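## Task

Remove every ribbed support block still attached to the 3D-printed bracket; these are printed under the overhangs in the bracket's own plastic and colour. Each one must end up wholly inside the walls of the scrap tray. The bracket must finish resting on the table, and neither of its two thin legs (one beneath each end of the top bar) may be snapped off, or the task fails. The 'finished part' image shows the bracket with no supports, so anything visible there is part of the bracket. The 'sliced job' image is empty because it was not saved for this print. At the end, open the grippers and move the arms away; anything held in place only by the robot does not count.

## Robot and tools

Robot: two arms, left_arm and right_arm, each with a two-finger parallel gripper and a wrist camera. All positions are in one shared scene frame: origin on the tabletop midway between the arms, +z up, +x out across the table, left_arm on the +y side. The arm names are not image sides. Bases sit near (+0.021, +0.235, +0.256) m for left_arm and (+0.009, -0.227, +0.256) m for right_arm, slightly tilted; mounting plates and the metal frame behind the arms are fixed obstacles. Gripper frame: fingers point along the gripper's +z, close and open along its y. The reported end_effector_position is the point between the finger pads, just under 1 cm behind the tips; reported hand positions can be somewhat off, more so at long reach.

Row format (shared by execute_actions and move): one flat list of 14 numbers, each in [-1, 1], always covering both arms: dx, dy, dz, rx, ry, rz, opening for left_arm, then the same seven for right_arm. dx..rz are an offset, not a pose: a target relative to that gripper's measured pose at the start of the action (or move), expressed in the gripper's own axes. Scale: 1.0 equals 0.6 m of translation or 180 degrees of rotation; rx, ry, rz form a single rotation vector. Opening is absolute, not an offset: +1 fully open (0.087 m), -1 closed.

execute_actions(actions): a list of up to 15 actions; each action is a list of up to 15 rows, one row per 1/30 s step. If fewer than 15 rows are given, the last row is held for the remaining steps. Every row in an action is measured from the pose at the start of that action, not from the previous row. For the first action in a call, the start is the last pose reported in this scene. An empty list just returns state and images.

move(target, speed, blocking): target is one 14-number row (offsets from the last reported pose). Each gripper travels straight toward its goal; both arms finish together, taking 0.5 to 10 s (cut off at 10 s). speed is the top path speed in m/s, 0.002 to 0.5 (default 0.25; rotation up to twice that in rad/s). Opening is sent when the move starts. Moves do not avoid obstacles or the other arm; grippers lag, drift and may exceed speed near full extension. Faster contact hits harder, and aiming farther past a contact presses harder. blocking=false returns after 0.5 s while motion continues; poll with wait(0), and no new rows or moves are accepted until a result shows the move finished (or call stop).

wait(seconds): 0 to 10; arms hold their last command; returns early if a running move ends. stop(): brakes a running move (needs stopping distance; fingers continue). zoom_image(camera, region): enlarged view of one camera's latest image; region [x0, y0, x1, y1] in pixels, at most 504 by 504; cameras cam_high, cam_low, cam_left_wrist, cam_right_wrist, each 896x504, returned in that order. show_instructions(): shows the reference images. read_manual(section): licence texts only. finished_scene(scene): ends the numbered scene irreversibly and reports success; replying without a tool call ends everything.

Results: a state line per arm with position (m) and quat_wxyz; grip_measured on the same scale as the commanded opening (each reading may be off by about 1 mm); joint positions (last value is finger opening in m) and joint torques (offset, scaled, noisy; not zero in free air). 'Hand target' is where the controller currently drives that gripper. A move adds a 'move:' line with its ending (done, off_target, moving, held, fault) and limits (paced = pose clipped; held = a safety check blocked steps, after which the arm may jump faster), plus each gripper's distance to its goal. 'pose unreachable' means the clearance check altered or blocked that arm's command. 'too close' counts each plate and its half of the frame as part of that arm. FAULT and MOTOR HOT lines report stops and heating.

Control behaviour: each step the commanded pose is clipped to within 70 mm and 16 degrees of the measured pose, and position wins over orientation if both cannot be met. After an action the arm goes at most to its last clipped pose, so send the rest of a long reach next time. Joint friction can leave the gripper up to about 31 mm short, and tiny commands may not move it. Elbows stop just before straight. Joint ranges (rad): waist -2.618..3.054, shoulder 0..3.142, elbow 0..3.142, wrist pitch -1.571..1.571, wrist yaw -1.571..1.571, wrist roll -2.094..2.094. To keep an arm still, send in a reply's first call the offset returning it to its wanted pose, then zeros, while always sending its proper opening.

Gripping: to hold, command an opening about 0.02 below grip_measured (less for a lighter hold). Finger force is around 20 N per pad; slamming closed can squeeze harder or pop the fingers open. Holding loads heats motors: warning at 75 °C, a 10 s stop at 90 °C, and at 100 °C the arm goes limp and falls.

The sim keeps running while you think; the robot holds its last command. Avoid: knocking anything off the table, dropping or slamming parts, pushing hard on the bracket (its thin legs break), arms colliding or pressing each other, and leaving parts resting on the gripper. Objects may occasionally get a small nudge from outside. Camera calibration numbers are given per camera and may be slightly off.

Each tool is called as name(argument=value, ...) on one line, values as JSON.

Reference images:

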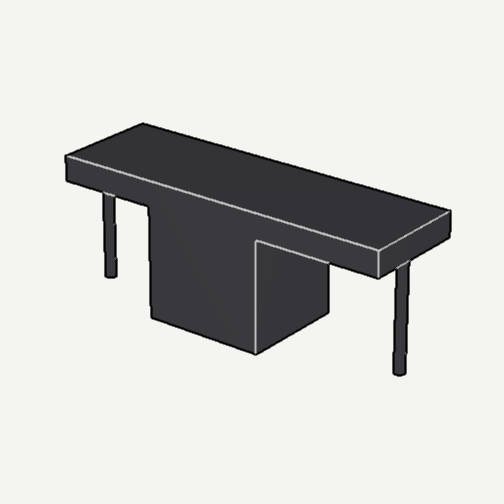

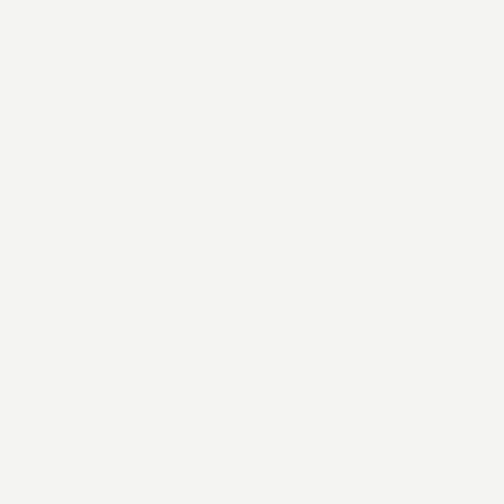

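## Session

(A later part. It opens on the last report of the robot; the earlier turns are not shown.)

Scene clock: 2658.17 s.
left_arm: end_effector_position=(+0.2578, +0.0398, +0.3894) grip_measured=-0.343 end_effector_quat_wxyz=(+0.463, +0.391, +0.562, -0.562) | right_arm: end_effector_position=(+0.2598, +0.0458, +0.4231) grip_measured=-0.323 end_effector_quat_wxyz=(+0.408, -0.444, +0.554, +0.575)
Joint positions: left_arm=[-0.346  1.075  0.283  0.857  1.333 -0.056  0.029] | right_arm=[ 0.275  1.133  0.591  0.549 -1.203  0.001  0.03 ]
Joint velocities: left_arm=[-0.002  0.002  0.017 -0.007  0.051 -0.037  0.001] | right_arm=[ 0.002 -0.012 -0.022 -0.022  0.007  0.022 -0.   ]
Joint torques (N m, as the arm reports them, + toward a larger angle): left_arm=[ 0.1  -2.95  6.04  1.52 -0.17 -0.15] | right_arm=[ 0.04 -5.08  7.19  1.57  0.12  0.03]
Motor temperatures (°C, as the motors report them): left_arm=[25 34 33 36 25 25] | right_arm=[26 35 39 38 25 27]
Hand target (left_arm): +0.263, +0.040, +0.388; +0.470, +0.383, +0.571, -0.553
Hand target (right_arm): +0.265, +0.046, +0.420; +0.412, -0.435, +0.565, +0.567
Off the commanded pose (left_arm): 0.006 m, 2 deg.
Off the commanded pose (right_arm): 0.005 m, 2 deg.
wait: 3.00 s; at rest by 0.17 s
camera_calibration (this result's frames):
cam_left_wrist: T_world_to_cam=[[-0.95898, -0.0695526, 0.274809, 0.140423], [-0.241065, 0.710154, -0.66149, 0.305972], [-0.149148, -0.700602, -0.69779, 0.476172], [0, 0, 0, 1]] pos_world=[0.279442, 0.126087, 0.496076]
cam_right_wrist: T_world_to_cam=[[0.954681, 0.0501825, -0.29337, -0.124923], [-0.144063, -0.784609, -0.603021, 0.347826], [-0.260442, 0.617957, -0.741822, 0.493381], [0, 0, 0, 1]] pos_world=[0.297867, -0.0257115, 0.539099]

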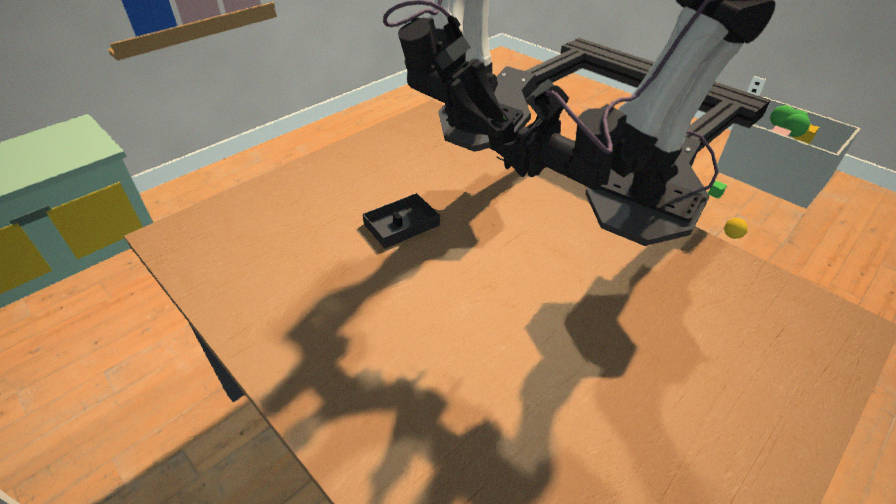

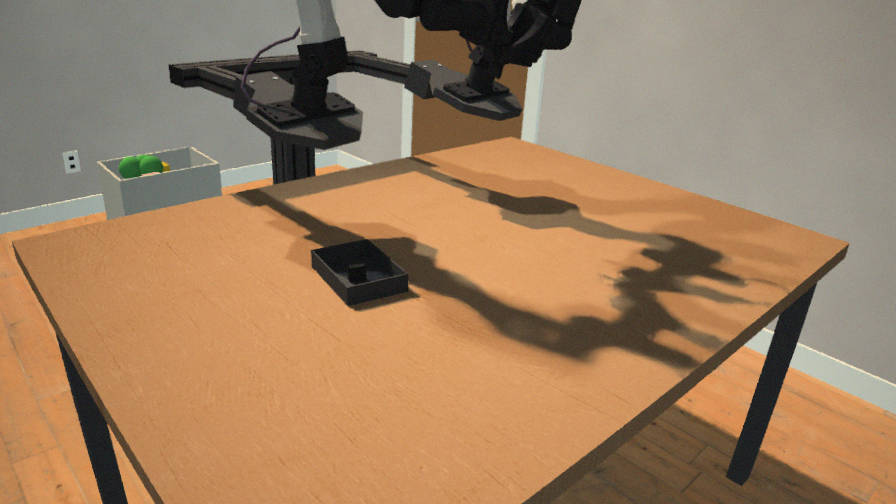

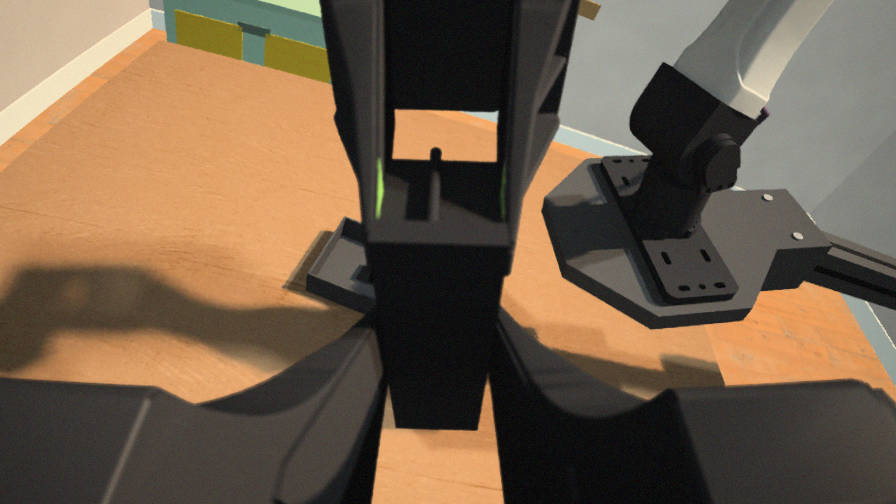

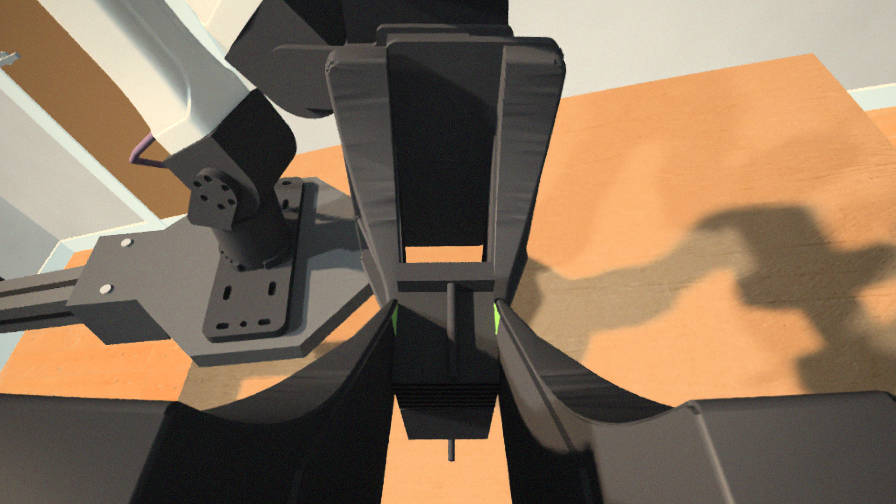

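execute_actions(actions=[[[-0.0006,0.0108,0,-0.0118,-0.0007,0,-0.395, 0.0023,-0.0102,-0.0005,0.0118,0.0011,0.0030,-0.37],[-0.0007,0.0120,0,-0.0130,-0.0007,0,-0.395, 0.0023,-0.0113,-0.0005,0.0130,0.0011,0.0030,-0.37],[-0.00073,0.01314,0,-0.0143,-0.0008,0,-0.395, 0.00227,-0.01252,-0.00055,0.01432,0.00111,0.00299,-0.37]]])

wait(seconds=4)

Scene clock: 2662.40 s.
left_arm: end_effector_position=(+0.2583, +0.0398, +0.3893) grip_measured=-0.343 end_effector_quat_wxyz=(+0.464, +0.390, +0.563, -0.561) | right_arm: end_effector_position=(+0.2602, +0.0458, +0.4230) grip_measured=-0.323 end_effector_quat_wxyz=(+0.408, -0.443, +0.554, +0.574)
Joint positions: left_arm=[-0.346  1.075  0.283  0.857  1.33  -0.056  0.029] | right_arm=[ 0.275  1.133  0.591  0.549 -1.201  0.002  0.03 ]
Joint velocities: left_arm=[ 0.007 -0.007 -0.017  0.051 -0.022 -0.037  0.   ] | right_arm=[-0.007 -0.007  0.002 -0.066  0.007 -0.007  0.001]
Joint torques (N m, as the arm reports them, + toward a larger angle): left_arm=[ 0.13 -3.06  5.96  1.56 -0.28 -0.16] | right_arm=[-0.09 -5.16  7.19  1.58  0.23  0.02]
Motor temperatures (°C, as the motors report them): left_arm=[25 34 34 36 25 25] | right_arm=[26 35 39 38 25 27]
Hand target (left_arm): +0.265, +0.041, +0.388; +0.473, +0.380, +0.574, -0.550
Hand target (right_arm): +0.267, +0.046, +0.420; +0.414, -0.433, +0.569, +0.564
Off the commanded pose (left_arm): 0.007 m, 2 deg.
Off the commanded pose (right_arm): 0.007 m, 2 deg.
camera_calibration (this result's frames):
cam_left_wrist: T_world_to_cam=[[-0.958739, -0.0722022, 0.274968, 0.140872], [-0.24305, 0.709895, -0.661042, 0.306346], [-0.147469, -0.700597, -0.698152, 0.475895], [0, 0, 0, 1]] pos_world=[0.279697, 0.126109, 0.496019]
cam_right_wrist: T_world_to_cam=[[0.954712, 0.0475078, -0.293713, -0.125116], [-0.146274, -0.784688, -0.602386, 0.348144], [-0.259091, 0.618068, -0.742202, 0.493192], [0, 0, 0, 1]] pos_world=[0.298156, -0.0256981, 0.539016]

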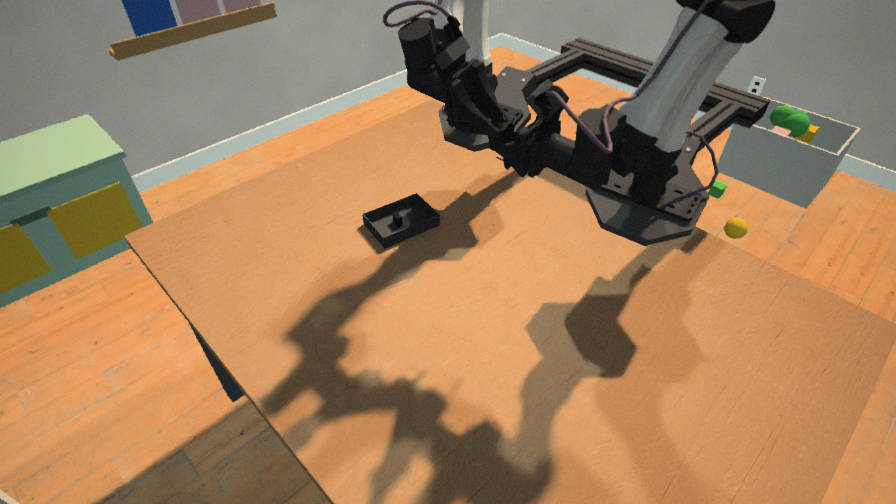

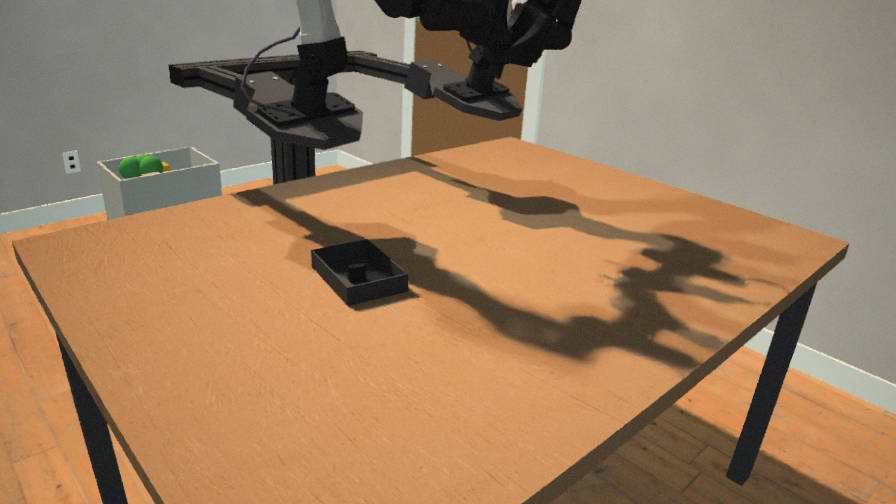

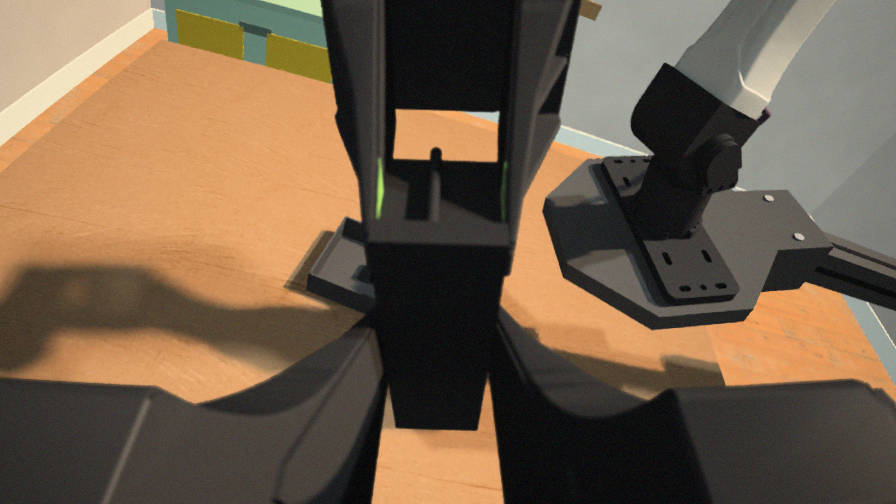

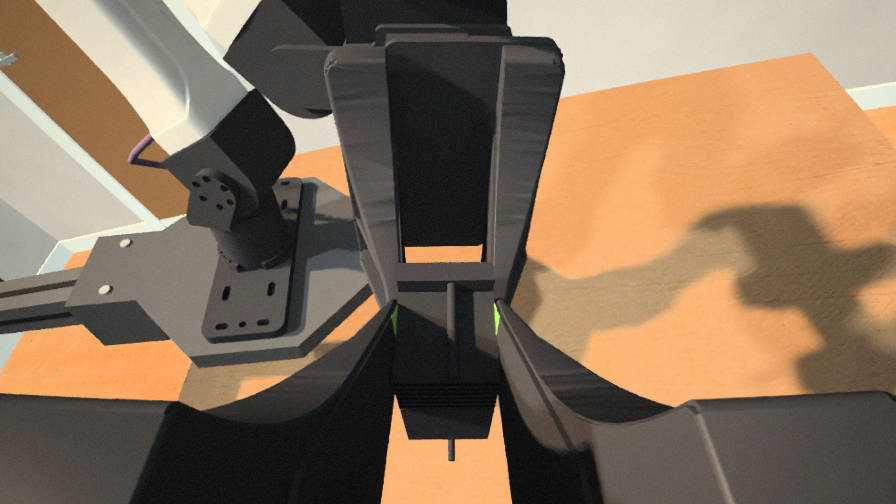

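Scene clock: 2666.40 s.
left_arm: end_effector_position=(+0.2583, +0.0398, +0.3893) grip_measured=-0.343 end_effector_quat_wxyz=(+0.464, +0.390, +0.563, -0.561) | right_arm: end_effector_position=(+0.2602, +0.0458, +0.4230) grip_measured=-0.323 end_effector_quat_wxyz=(+0.408, -0.443, +0.554, +0.574)
Joint positions: left_arm=[-0.346  1.075  0.283  0.857  1.33  -0.056  0.029] | right_arm=[ 0.275  1.133  0.591  0.549 -1.201  0.002  0.03 ]
Joint velocities: left_arm=[ 0.002  0.007 -0.012 -0.037 -0.051 -0.037  0.001] | right_arm=[-0.022  0.002  0.002  0.007  0.007  0.007  0.001]
Joint torques (N m, as the arm reports them, + toward a larger angle): left_arm=[ 0.17 -3.02  6.16  1.54 -0.26 -0.17] | right_arm=[-0.04 -5.14  7.21  1.56  0.22  0.03]
Motor temperatures (°C, as the motors report them): left_arm=[25 34 34 37 25 25] | right_arm=[26 35 39 38 25 27]
Hand target (left_arm): +0.265, +0.041, +0.388; +0.473, +0.380, +0.574, -0.550
Hand target (right_arm): +0.267, +0.046, +0.420; +0.414, -0.433, +0.569, +0.564
Off the commanded pose (left_arm): 0.007 m, 2 deg.
Off the commanded pose (right_arm): 0.007 m, 2 deg.
wait: 4.00 s; at rest by 0.17 s
camera_calibration (this result's frames):
cam_left_wrist: T_world_to_cam=[[-0.958739, -0.0722022, 0.274968, 0.140872], [-0.24305, 0.709895, -0.661042, 0.306346], [-0.147469, -0.700597, -0.698152, 0.475895], [0, 0, 0, 1]] pos_world=[0.279697, 0.126109, 0.496019]
cam_right_wrist: T_world_to_cam=[[0.954712, 0.0475078, -0.293713, -0.125116], [-0.146274, -0.784688, -0.602386, 0.348144], [-0.259091, 0.618068, -0.742202, 0.493192], [0, 0, 0, 1]] pos_world=[0.298156, -0.0256981, 0.539016]

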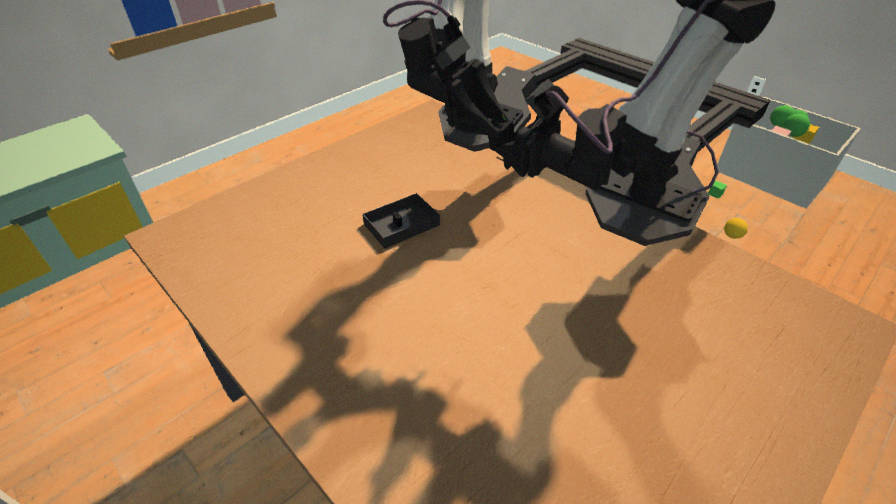

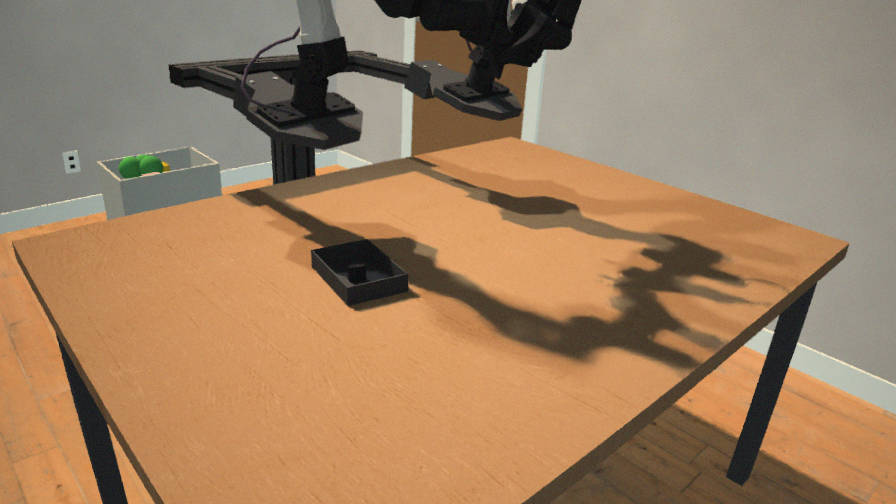

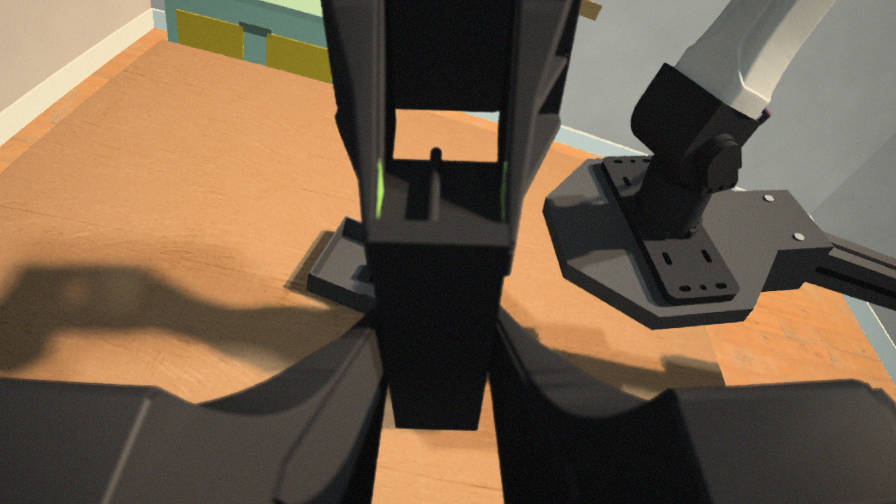

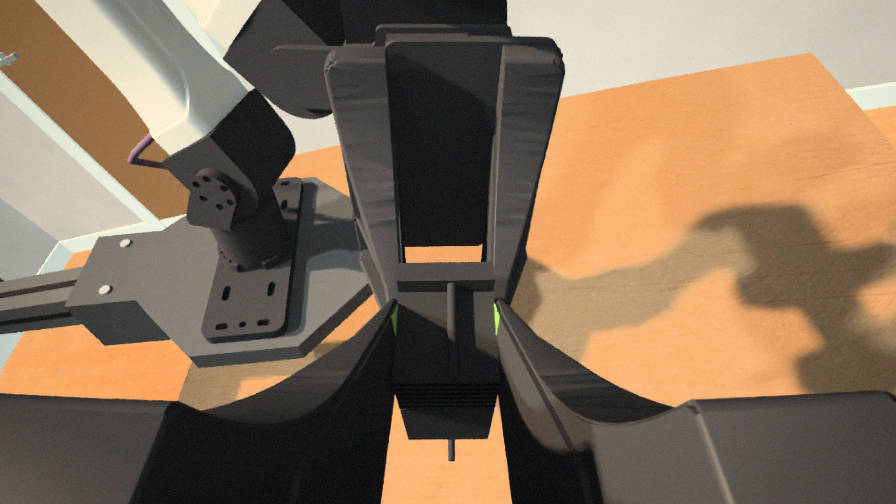

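execute_actions(actions=[[[-0.0008,0.0138,-0.0002,-0.0150,-0.0008,0,-0.395, 0.0023,-0.0131,-0.0006,0.0150,0.0011,0.0030,-0.37],[-0.0009,0.0154,-0.0002,-0.0167,-0.0009,0,-0.395, 0.0023,-0.0147,-0.0007,0.0167,0.0011,0.0030,-0.37],[-0.00095,0.01692,-0.0003,-0.01843,-0.00103,0,-0.395, 0.00227,-0.0163,-0.00075,0.01846,0.00111,0.00299,-0.37]]])

wait(seconds=4)

Scene clock: 2670.60 s.
left_arm: end_effector_position=(+0.2654, +0.0404, +0.3877) grip_measured=-0.344 end_effector_quat_wxyz=(+0.473, +0.380, +0.574, -0.550) | right_arm: end_effector_position=(+0.2672, +0.0461, +0.4210) grip_measured=-0.323 end_effector_quat_wxyz=(+0.417, -0.434, +0.566, +0.563)
Joint positions: left_arm=[-0.346  1.075  0.283  0.857  1.288 -0.056  0.029] | right_arm=[ 0.275  1.133  0.591  0.549 -1.159  0.002  0.03 ]
Joint velocities: left_arm=[ 0.002 -0.017  0.002 -0.007 -0.022  0.081  0.   ] | right_arm=[ 0.007 -0.007  0.007  0.022  0.007 -0.007  0.001]
Joint torques (N m, as the arm reports them, + toward a larger angle): left_arm=[ 0.03 -3.02  6.11  1.58  0.08 -0.16] | right_arm=[ 0.   -5.12  7.2   1.6  -0.14  0.04]
Motor temperatures (°C, as the motors report them): left_arm=[25 34 34 37 25 25] | right_arm=[26 35 39 38 25 27]
Hand target (left_arm): +0.268, +0.041, +0.387; +0.476, +0.376, +0.578, -0.546
Hand target (right_arm): +0.269, +0.046, +0.419; +0.418, -0.429, +0.573, +0.559
Off the commanded pose (left_arm): 0.003 m, 1 deg.
Off the commanded pose (right_arm): 0.003 m, 1 deg.
camera_calibration (this result's frames):
cam_left_wrist: T_world_to_cam=[[-0.954038, -0.113755, 0.277257, 0.147766], [-0.274127, 0.705109, -0.653969, 0.312335], [-0.121104, -0.699915, -0.703884, 0.471437], [0, 0, 0, 1]] pos_world=[0.283686, 0.126544, 0.495125]
cam_right_wrist: T_world_to_cam=[[0.955825, 0.00632915, -0.293867, -0.130648], [-0.177296, -0.785007, -0.593575, 0.352742], [-0.234444, 0.619455, -0.749207, 0.489686], [0, 0, 0, 1]] pos_world=[0.302221, -0.0256063, 0.537862]

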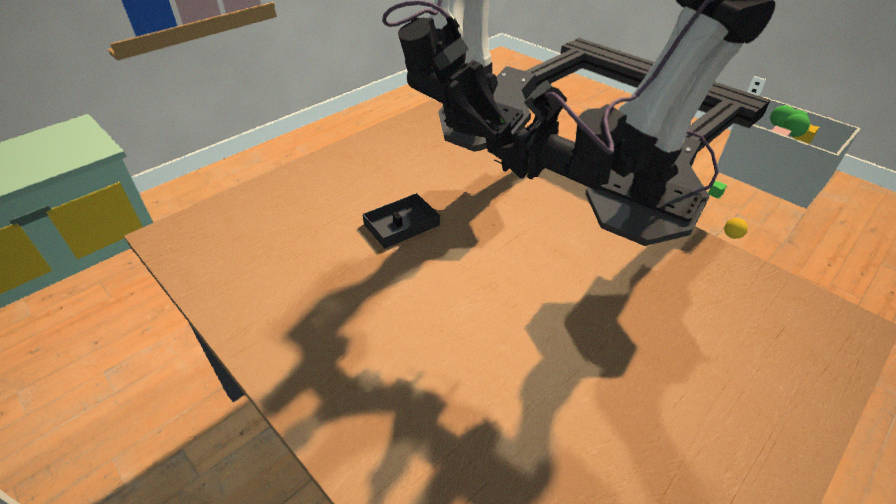

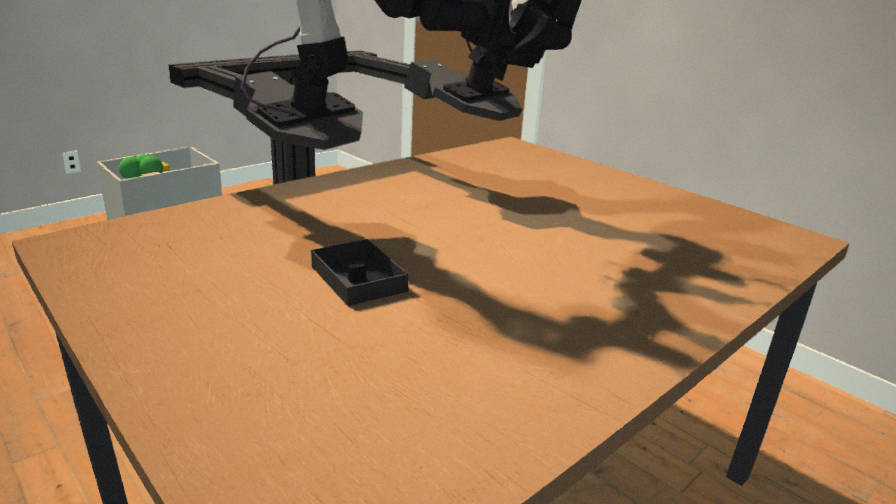

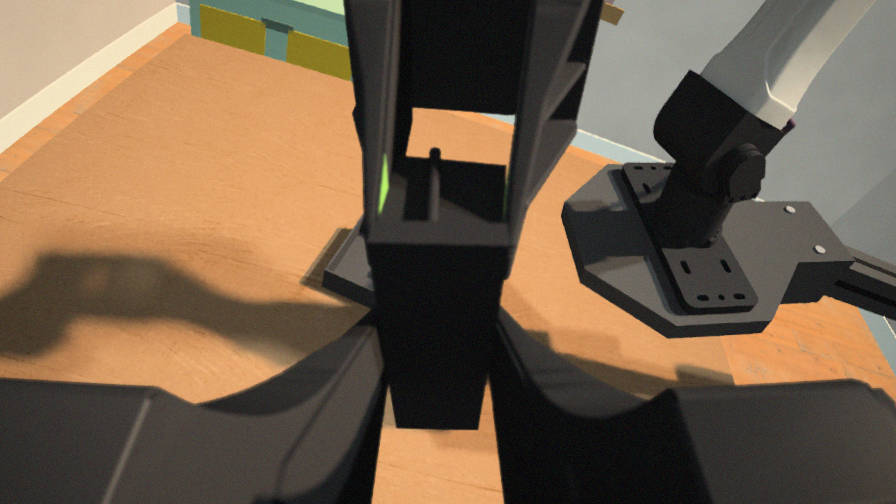

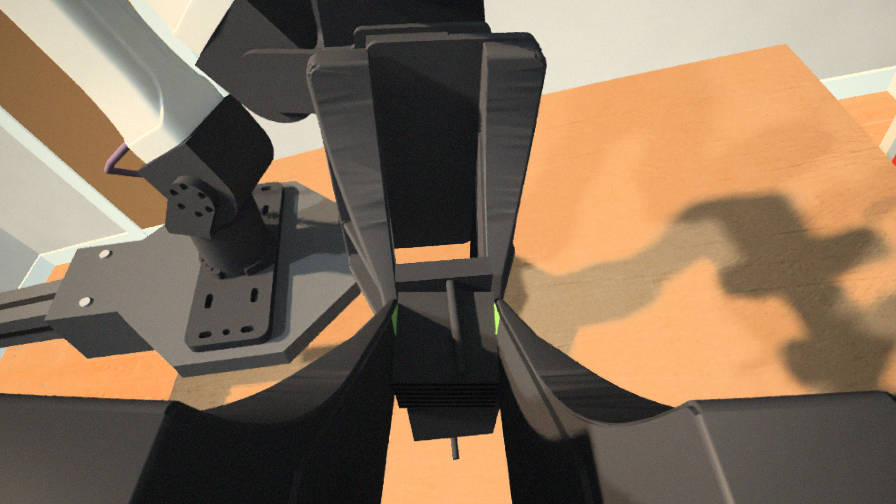

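Scene clock: 2674.60 s.
left_arm: end_effector_position=(+0.2665, +0.0405, +0.3875) grip_measured=-0.344 end_effector_quat_wxyz=(+0.474, +0.378, +0.576, -0.548) | right_arm: end_effector_position=(+0.2682, +0.0461, +0.4207) grip_measured=-0.323 end_effector_quat_wxyz=(+0.418, -0.433, +0.568, +0.561)
Joint positions: left_arm=[-0.346  1.075  0.283  0.857  1.281 -0.056  0.029] | right_arm=[ 0.275  1.133  0.591  0.549 -1.153  0.002  0.03 ]
Joint velocities: left_arm=[-0.007 -0.002  0.002 -0.007 -0.037  0.037 -0.001] | right_arm=[-0.002  0.007 -0.017 -0.022  0.022  0.007 -0.   ]
Joint torques (N m, as the arm reports them, + toward a larger angle): left_arm=[ 0.07 -3.04  6.1   1.6   0.09 -0.15] | right_arm=[-0.09 -5.1   7.29  1.62 -0.15  0.03]
Motor temperatures (°C, as the motors report them): left_arm=[25 34 34 37 25 25] | right_arm=[26 35 39 38 25 27]
Hand target (left_arm): +0.268, +0.041, +0.387; +0.476, +0.376, +0.578, -0.546
Hand target (right_arm): +0.269, +0.046, +0.419; +0.418, -0.429, +0.573, +0.559
Off the commanded pose (left_arm): 0.002 m, 1 deg.
Off the commanded pose (right_arm): 0.002 m, 1 deg.
wait: 4.00 s; at rest by 0.17 s
camera_calibration (this result's frames):
cam_left_wrist: T_world_to_cam=[[-0.953159, -0.12016, 0.277577, 0.148803], [-0.278909, 0.70425, -0.652871, 0.31328], [-0.117035, -0.699709, -0.704776, 0.47073], [0, 0, 0, 1]] pos_world=[0.284301, 0.126627, 0.494986]
cam_right_wrist: T_world_to_cam=[[0.955885, 0.000228581, -0.293742, -0.131506], [-0.181823, -0.784939, -0.592293, 0.35343], [-0.230705, 0.619573, -0.750269, 0.489142], [0, 0, 0, 1]] pos_world=[0.302814, -0.0256078, 0.537693]

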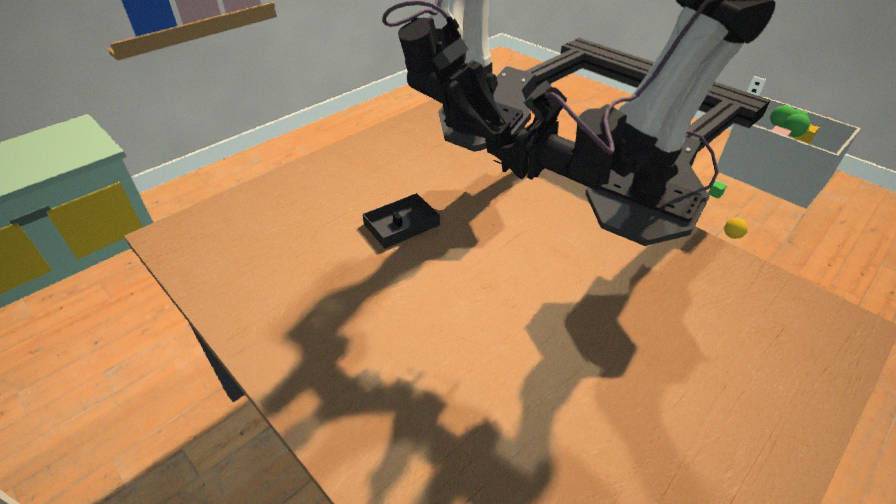

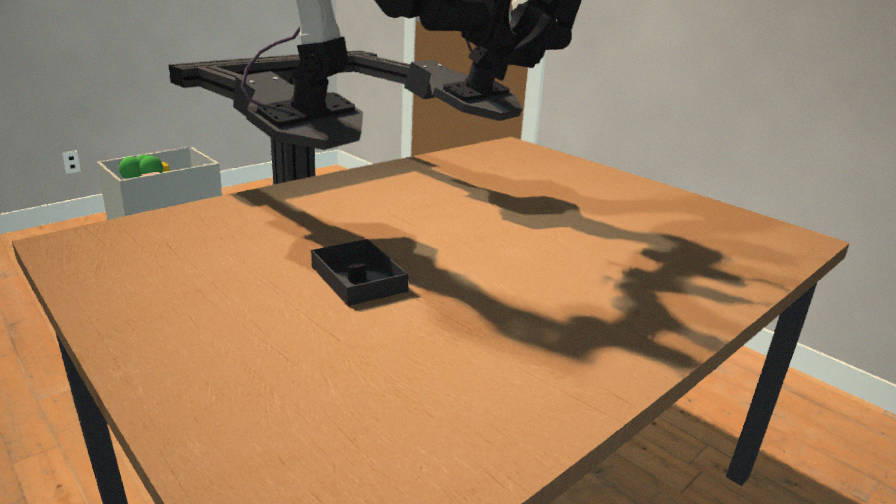

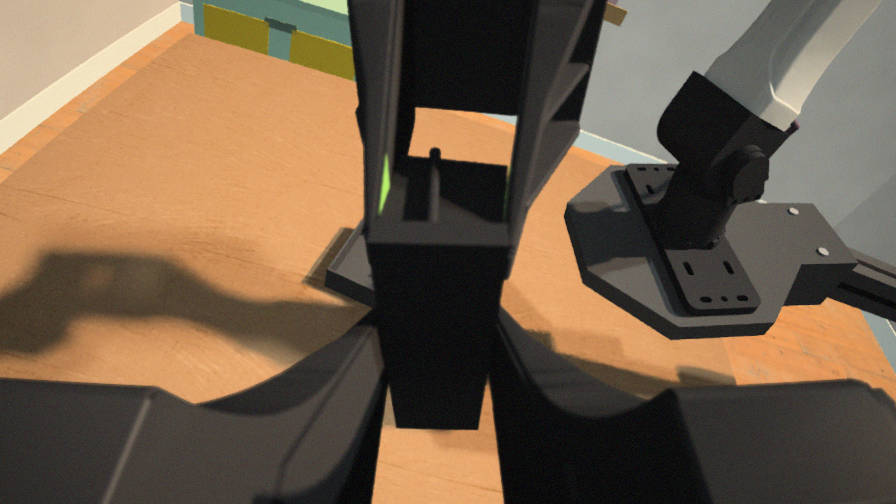

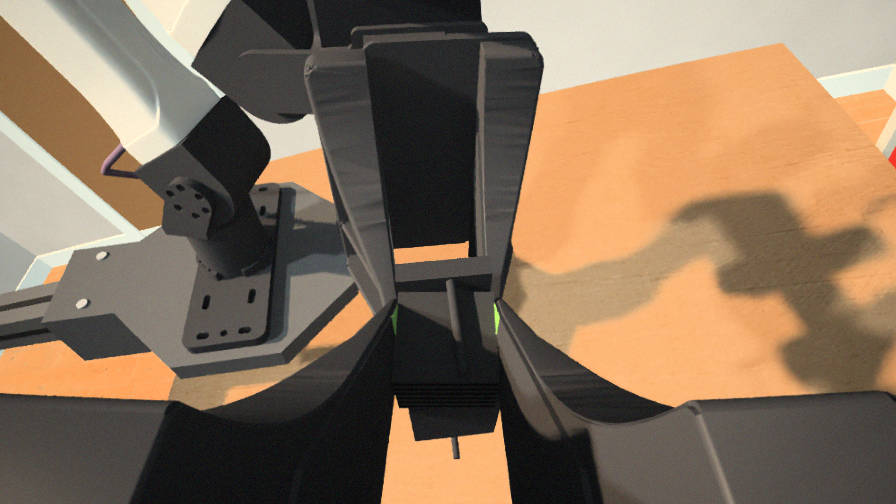

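execute_actions(actions=[])

Scene clock: 2687.30 s.
left_arm: end_effector_position=(+0.2665, +0.0405, +0.3875) grip_measured=-0.344 end_effector_quat_wxyz=(+0.474, +0.378, +0.576, -0.548) | right_arm: end_effector_position=(+0.2682, +0.0461, +0.4207) grip_measured=-0.323 end_effector_quat_wxyz=(+0.418, -0.433, +0.568, +0.561)
Joint positions: left_arm=[-0.346  1.075  0.283  0.857  1.281 -0.056  0.029] | right_arm=[ 0.275  1.133  0.591  0.549 -1.153  0.002  0.03 ]
Joint velocities: left_arm=[ 0.002 -0.022 -0.017  0.037  0.007  0.037  0.   ] | right_arm=[ 0.012 -0.002 -0.017 -0.037 -0.022  0.022 -0.001]
Joint torques (N m, as the arm reports them, + toward a larger angle): left_arm=[ 0.06 -3.01  6.02  1.58  0.07 -0.16] | right_arm=[ 0.07 -5.14  7.21  1.61 -0.16  0.02]
Motor temperatures (°C, as the motors report them): left_arm=[25 34 34 37 25 25] | right_arm=[26 35 39 38 25 27]
Hand target (left_arm): +0.268, +0.041, +0.387; +0.476, +0.376, +0.578, -0.546
Hand target (right_arm): +0.269, +0.046, +0.419; +0.418, -0.429, +0.573, +0.559
Off the commanded pose (left_arm): 0.002 m, 1 deg.
Off the commanded pose (right_arm): 0.002 m, 1 deg.
camera_calibration (this result's frames):
cam_left_wrist: T_world_to_cam=[[-0.953159, -0.12016, 0.277577, 0.148803], [-0.278909, 0.70425, -0.652871, 0.31328], [-0.117035, -0.699709, -0.704776, 0.47073], [0, 0, 0, 1]] pos_world=[0.284301, 0.126627, 0.494986]
cam_right_wrist: T_world_to_cam=[[0.955885, 0.000228581, -0.293742, -0.131506], [-0.181823, -0.784939, -0.592293, 0.35343], [-0.230705, 0.619573, -0.750269, 0.489142], [0, 0, 0, 1]] pos_world=[0.302814, -0.0256078, 0.537693]

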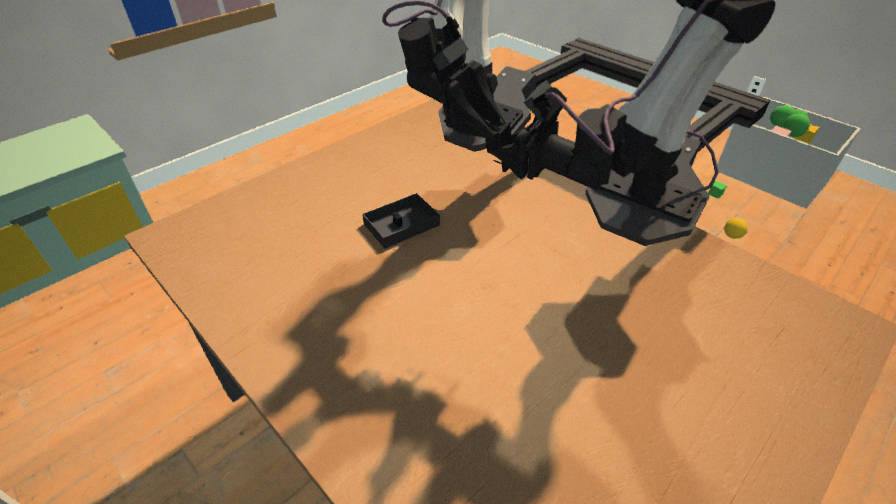

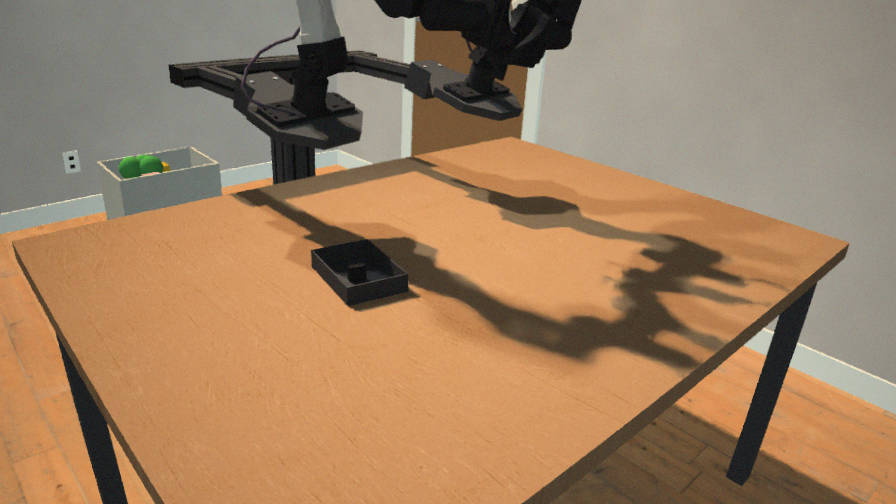

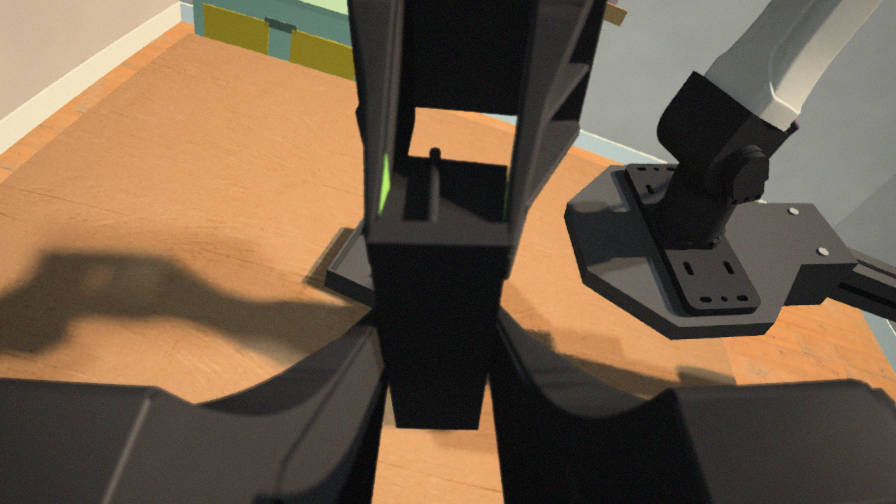

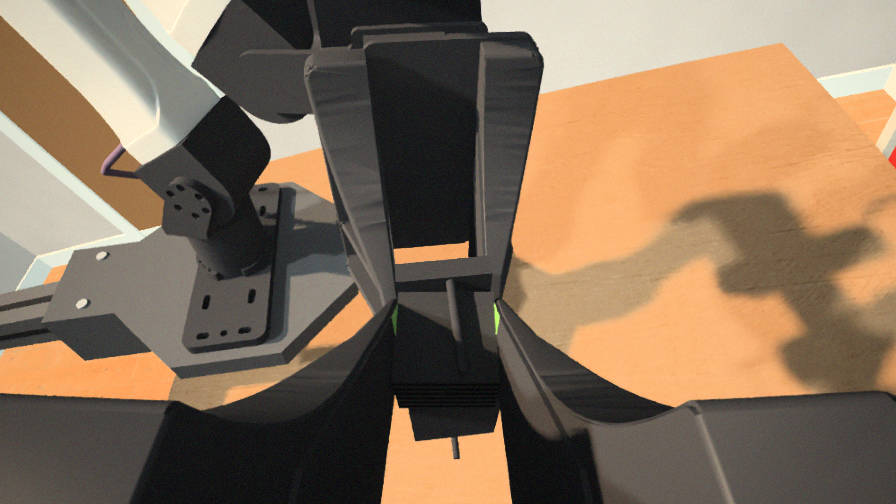

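zoom_image(camera="cam_right_wrist", region=[340, 220, 560, 470])

zoom_image(camera="cam_left_wrist", region=[320, 90, 560, 330])

Region (340, 220, 560, 470) of cam_right_wrist's 896x504 image, scaled by 2.016, with more detail than that image has; it fills the left 444 columns of this view, and the rest is white.

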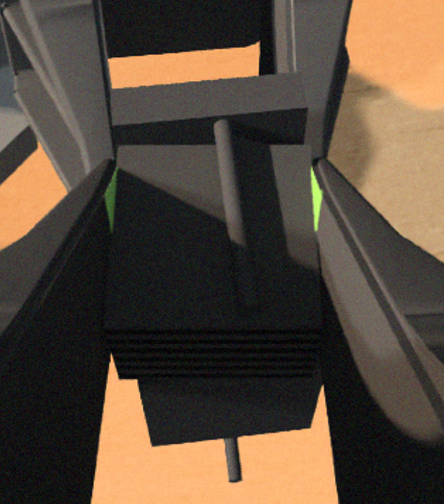

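Region (320, 90, 560, 330) of cam_left_wrist's 896x504 image, scaled by 2.100, with more detail than that image has.

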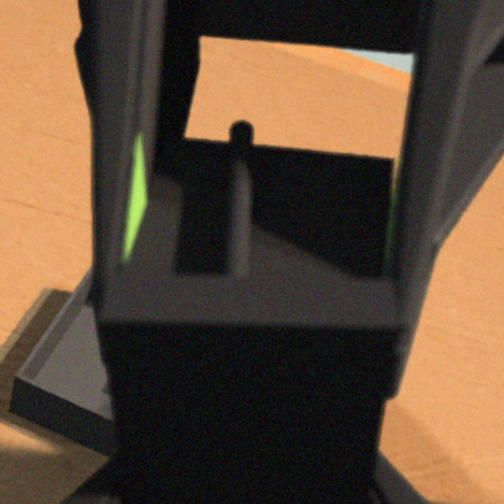

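move(target=[0, 0.00267, 0, -0.00286, 0, 0, -0.395, 0.00233, -0.00517, -0.03142, -0.0070, 0.0011, 0.0030, -0.37], speed=0.02)

Scene clock: 2745.47 s.
left_arm: end_effector_position=(+0.2665, +0.0405, +0.3875) grip_measured=-0.344 end_effector_quat_wxyz=(+0.474, +0.378, +0.576, -0.548) | right_arm: end_effector_position=(+0.2709, +0.0299, +0.4202) grip_measured=-0.323 end_effector_quat_wxyz=(+0.414, -0.438, +0.562, +0.567)
Joint positions: left_arm=[-0.346  1.075  0.283  0.857  1.281 -0.056  0.029] | right_arm=[ 0.197  1.133  0.591  0.549 -1.253  0.002  0.03 ]
Joint velocities: left_arm=[-0.002  0.007  0.002 -0.037  0.007  0.051 -0.001] | right_arm=[ 0.007 -0.007 -0.007  0.007 -0.022 -0.007  0.001]
Joint torques (N m, as the arm reports them, + toward a larger angle): left_arm=[ 0.   -3.04  6.1   1.54  0.08 -0.13] | right_arm=[-1.02 -5.07  7.27  1.53 -0.38  0.01]
Motor temperatures (°C, as the motors report them): left_arm=[25 33 34 37 25 25] | right_arm=[25 34 39 38 25 27]
Hand target (left_arm): +0.268, +0.041, +0.387; +0.476, +0.376, +0.578, -0.546
Hand target (right_arm): +0.271, +0.027, +0.419; +0.410, -0.436, +0.565, +0.568
Off the commanded pose (left_arm): 0.002 m, 1 deg.
Off the commanded pose (right_arm): 0.003 m, 1 deg.
move: done
camera_calibration (this result's frames):
cam_left_wrist: T_world_to_cam=[[-0.953159, -0.12016, 0.277577, 0.148803], [-0.278909, 0.70425, -0.652871, 0.31328], [-0.117035, -0.699709, -0.704776, 0.47073], [0, 0, 0, 1]] pos_world=[0.284301, 0.126627, 0.494986]
cam_right_wrist: T_world_to_cam=[[0.955579, 0.021574, -0.293945, -0.134706], [-0.165735, -0.785372, -0.596425, 0.338339], [-0.243723, 0.618648, -0.746909, 0.501561], [0, 0, 0, 1]] pos_world=[0.307039, -0.0416614, 0.536818]

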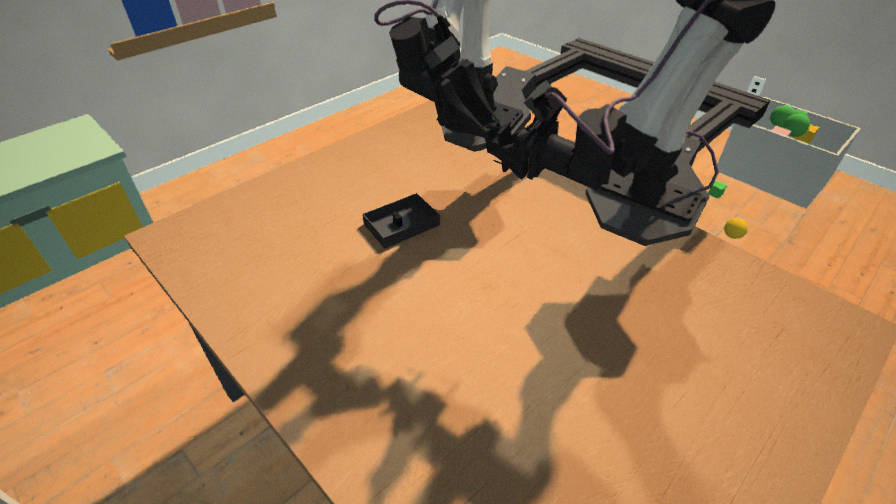

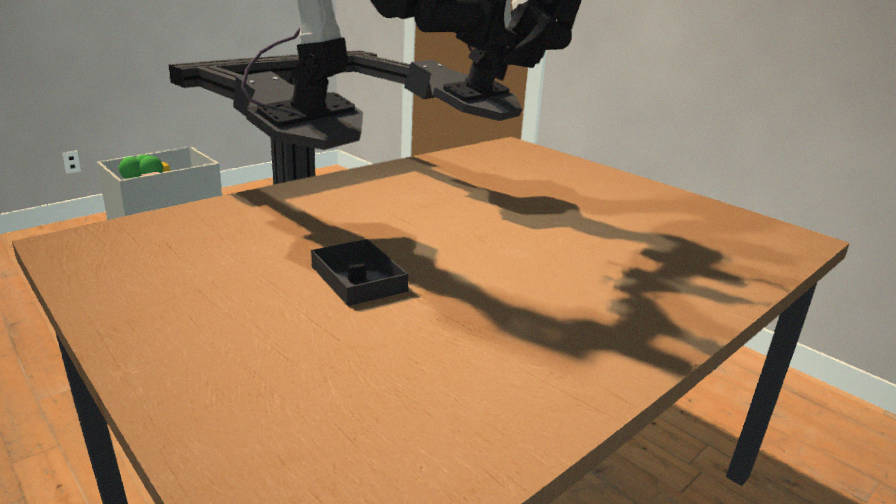

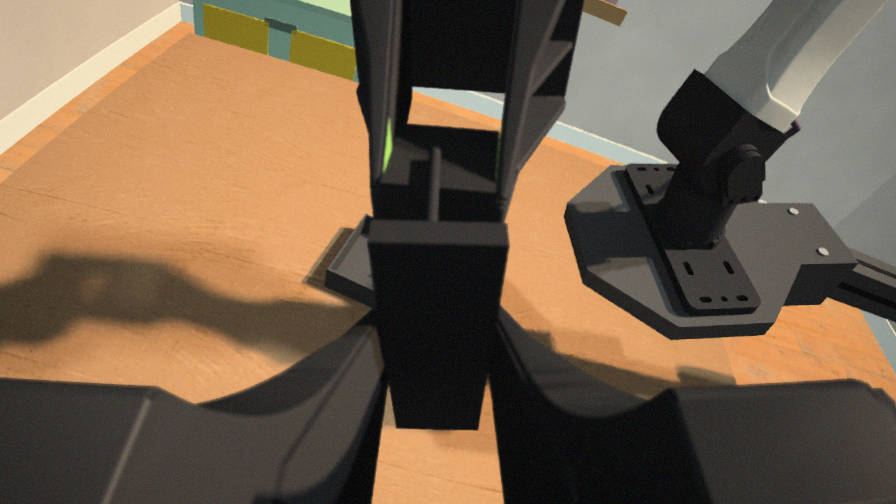

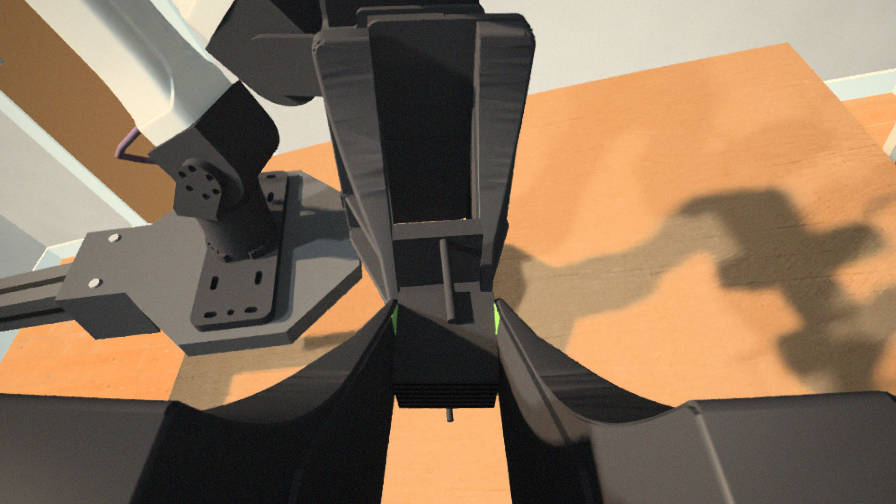

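zoom_image(camera="cam_left_wrist", region=[320, 90, 560, 330])

zoom_image(camera="cam_right_wrist", region=[340, 200, 560, 450])

Region (320, 90, 560, 330) of cam_left_wrist's 896x504 image, scaled by 2.100, with more detail than that image has.

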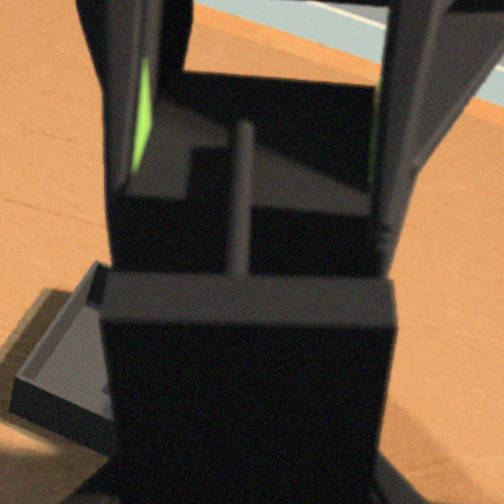

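Region (340, 200, 560, 450) of cam_right_wrist's 896x504 image, scaled by 2.016, with more detail than that image has; it fills the left 444 columns of this view, and the rest is white.

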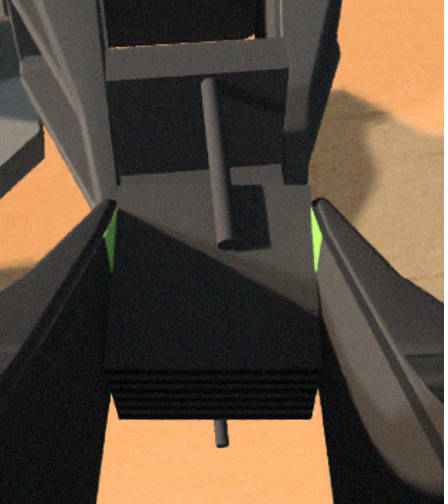

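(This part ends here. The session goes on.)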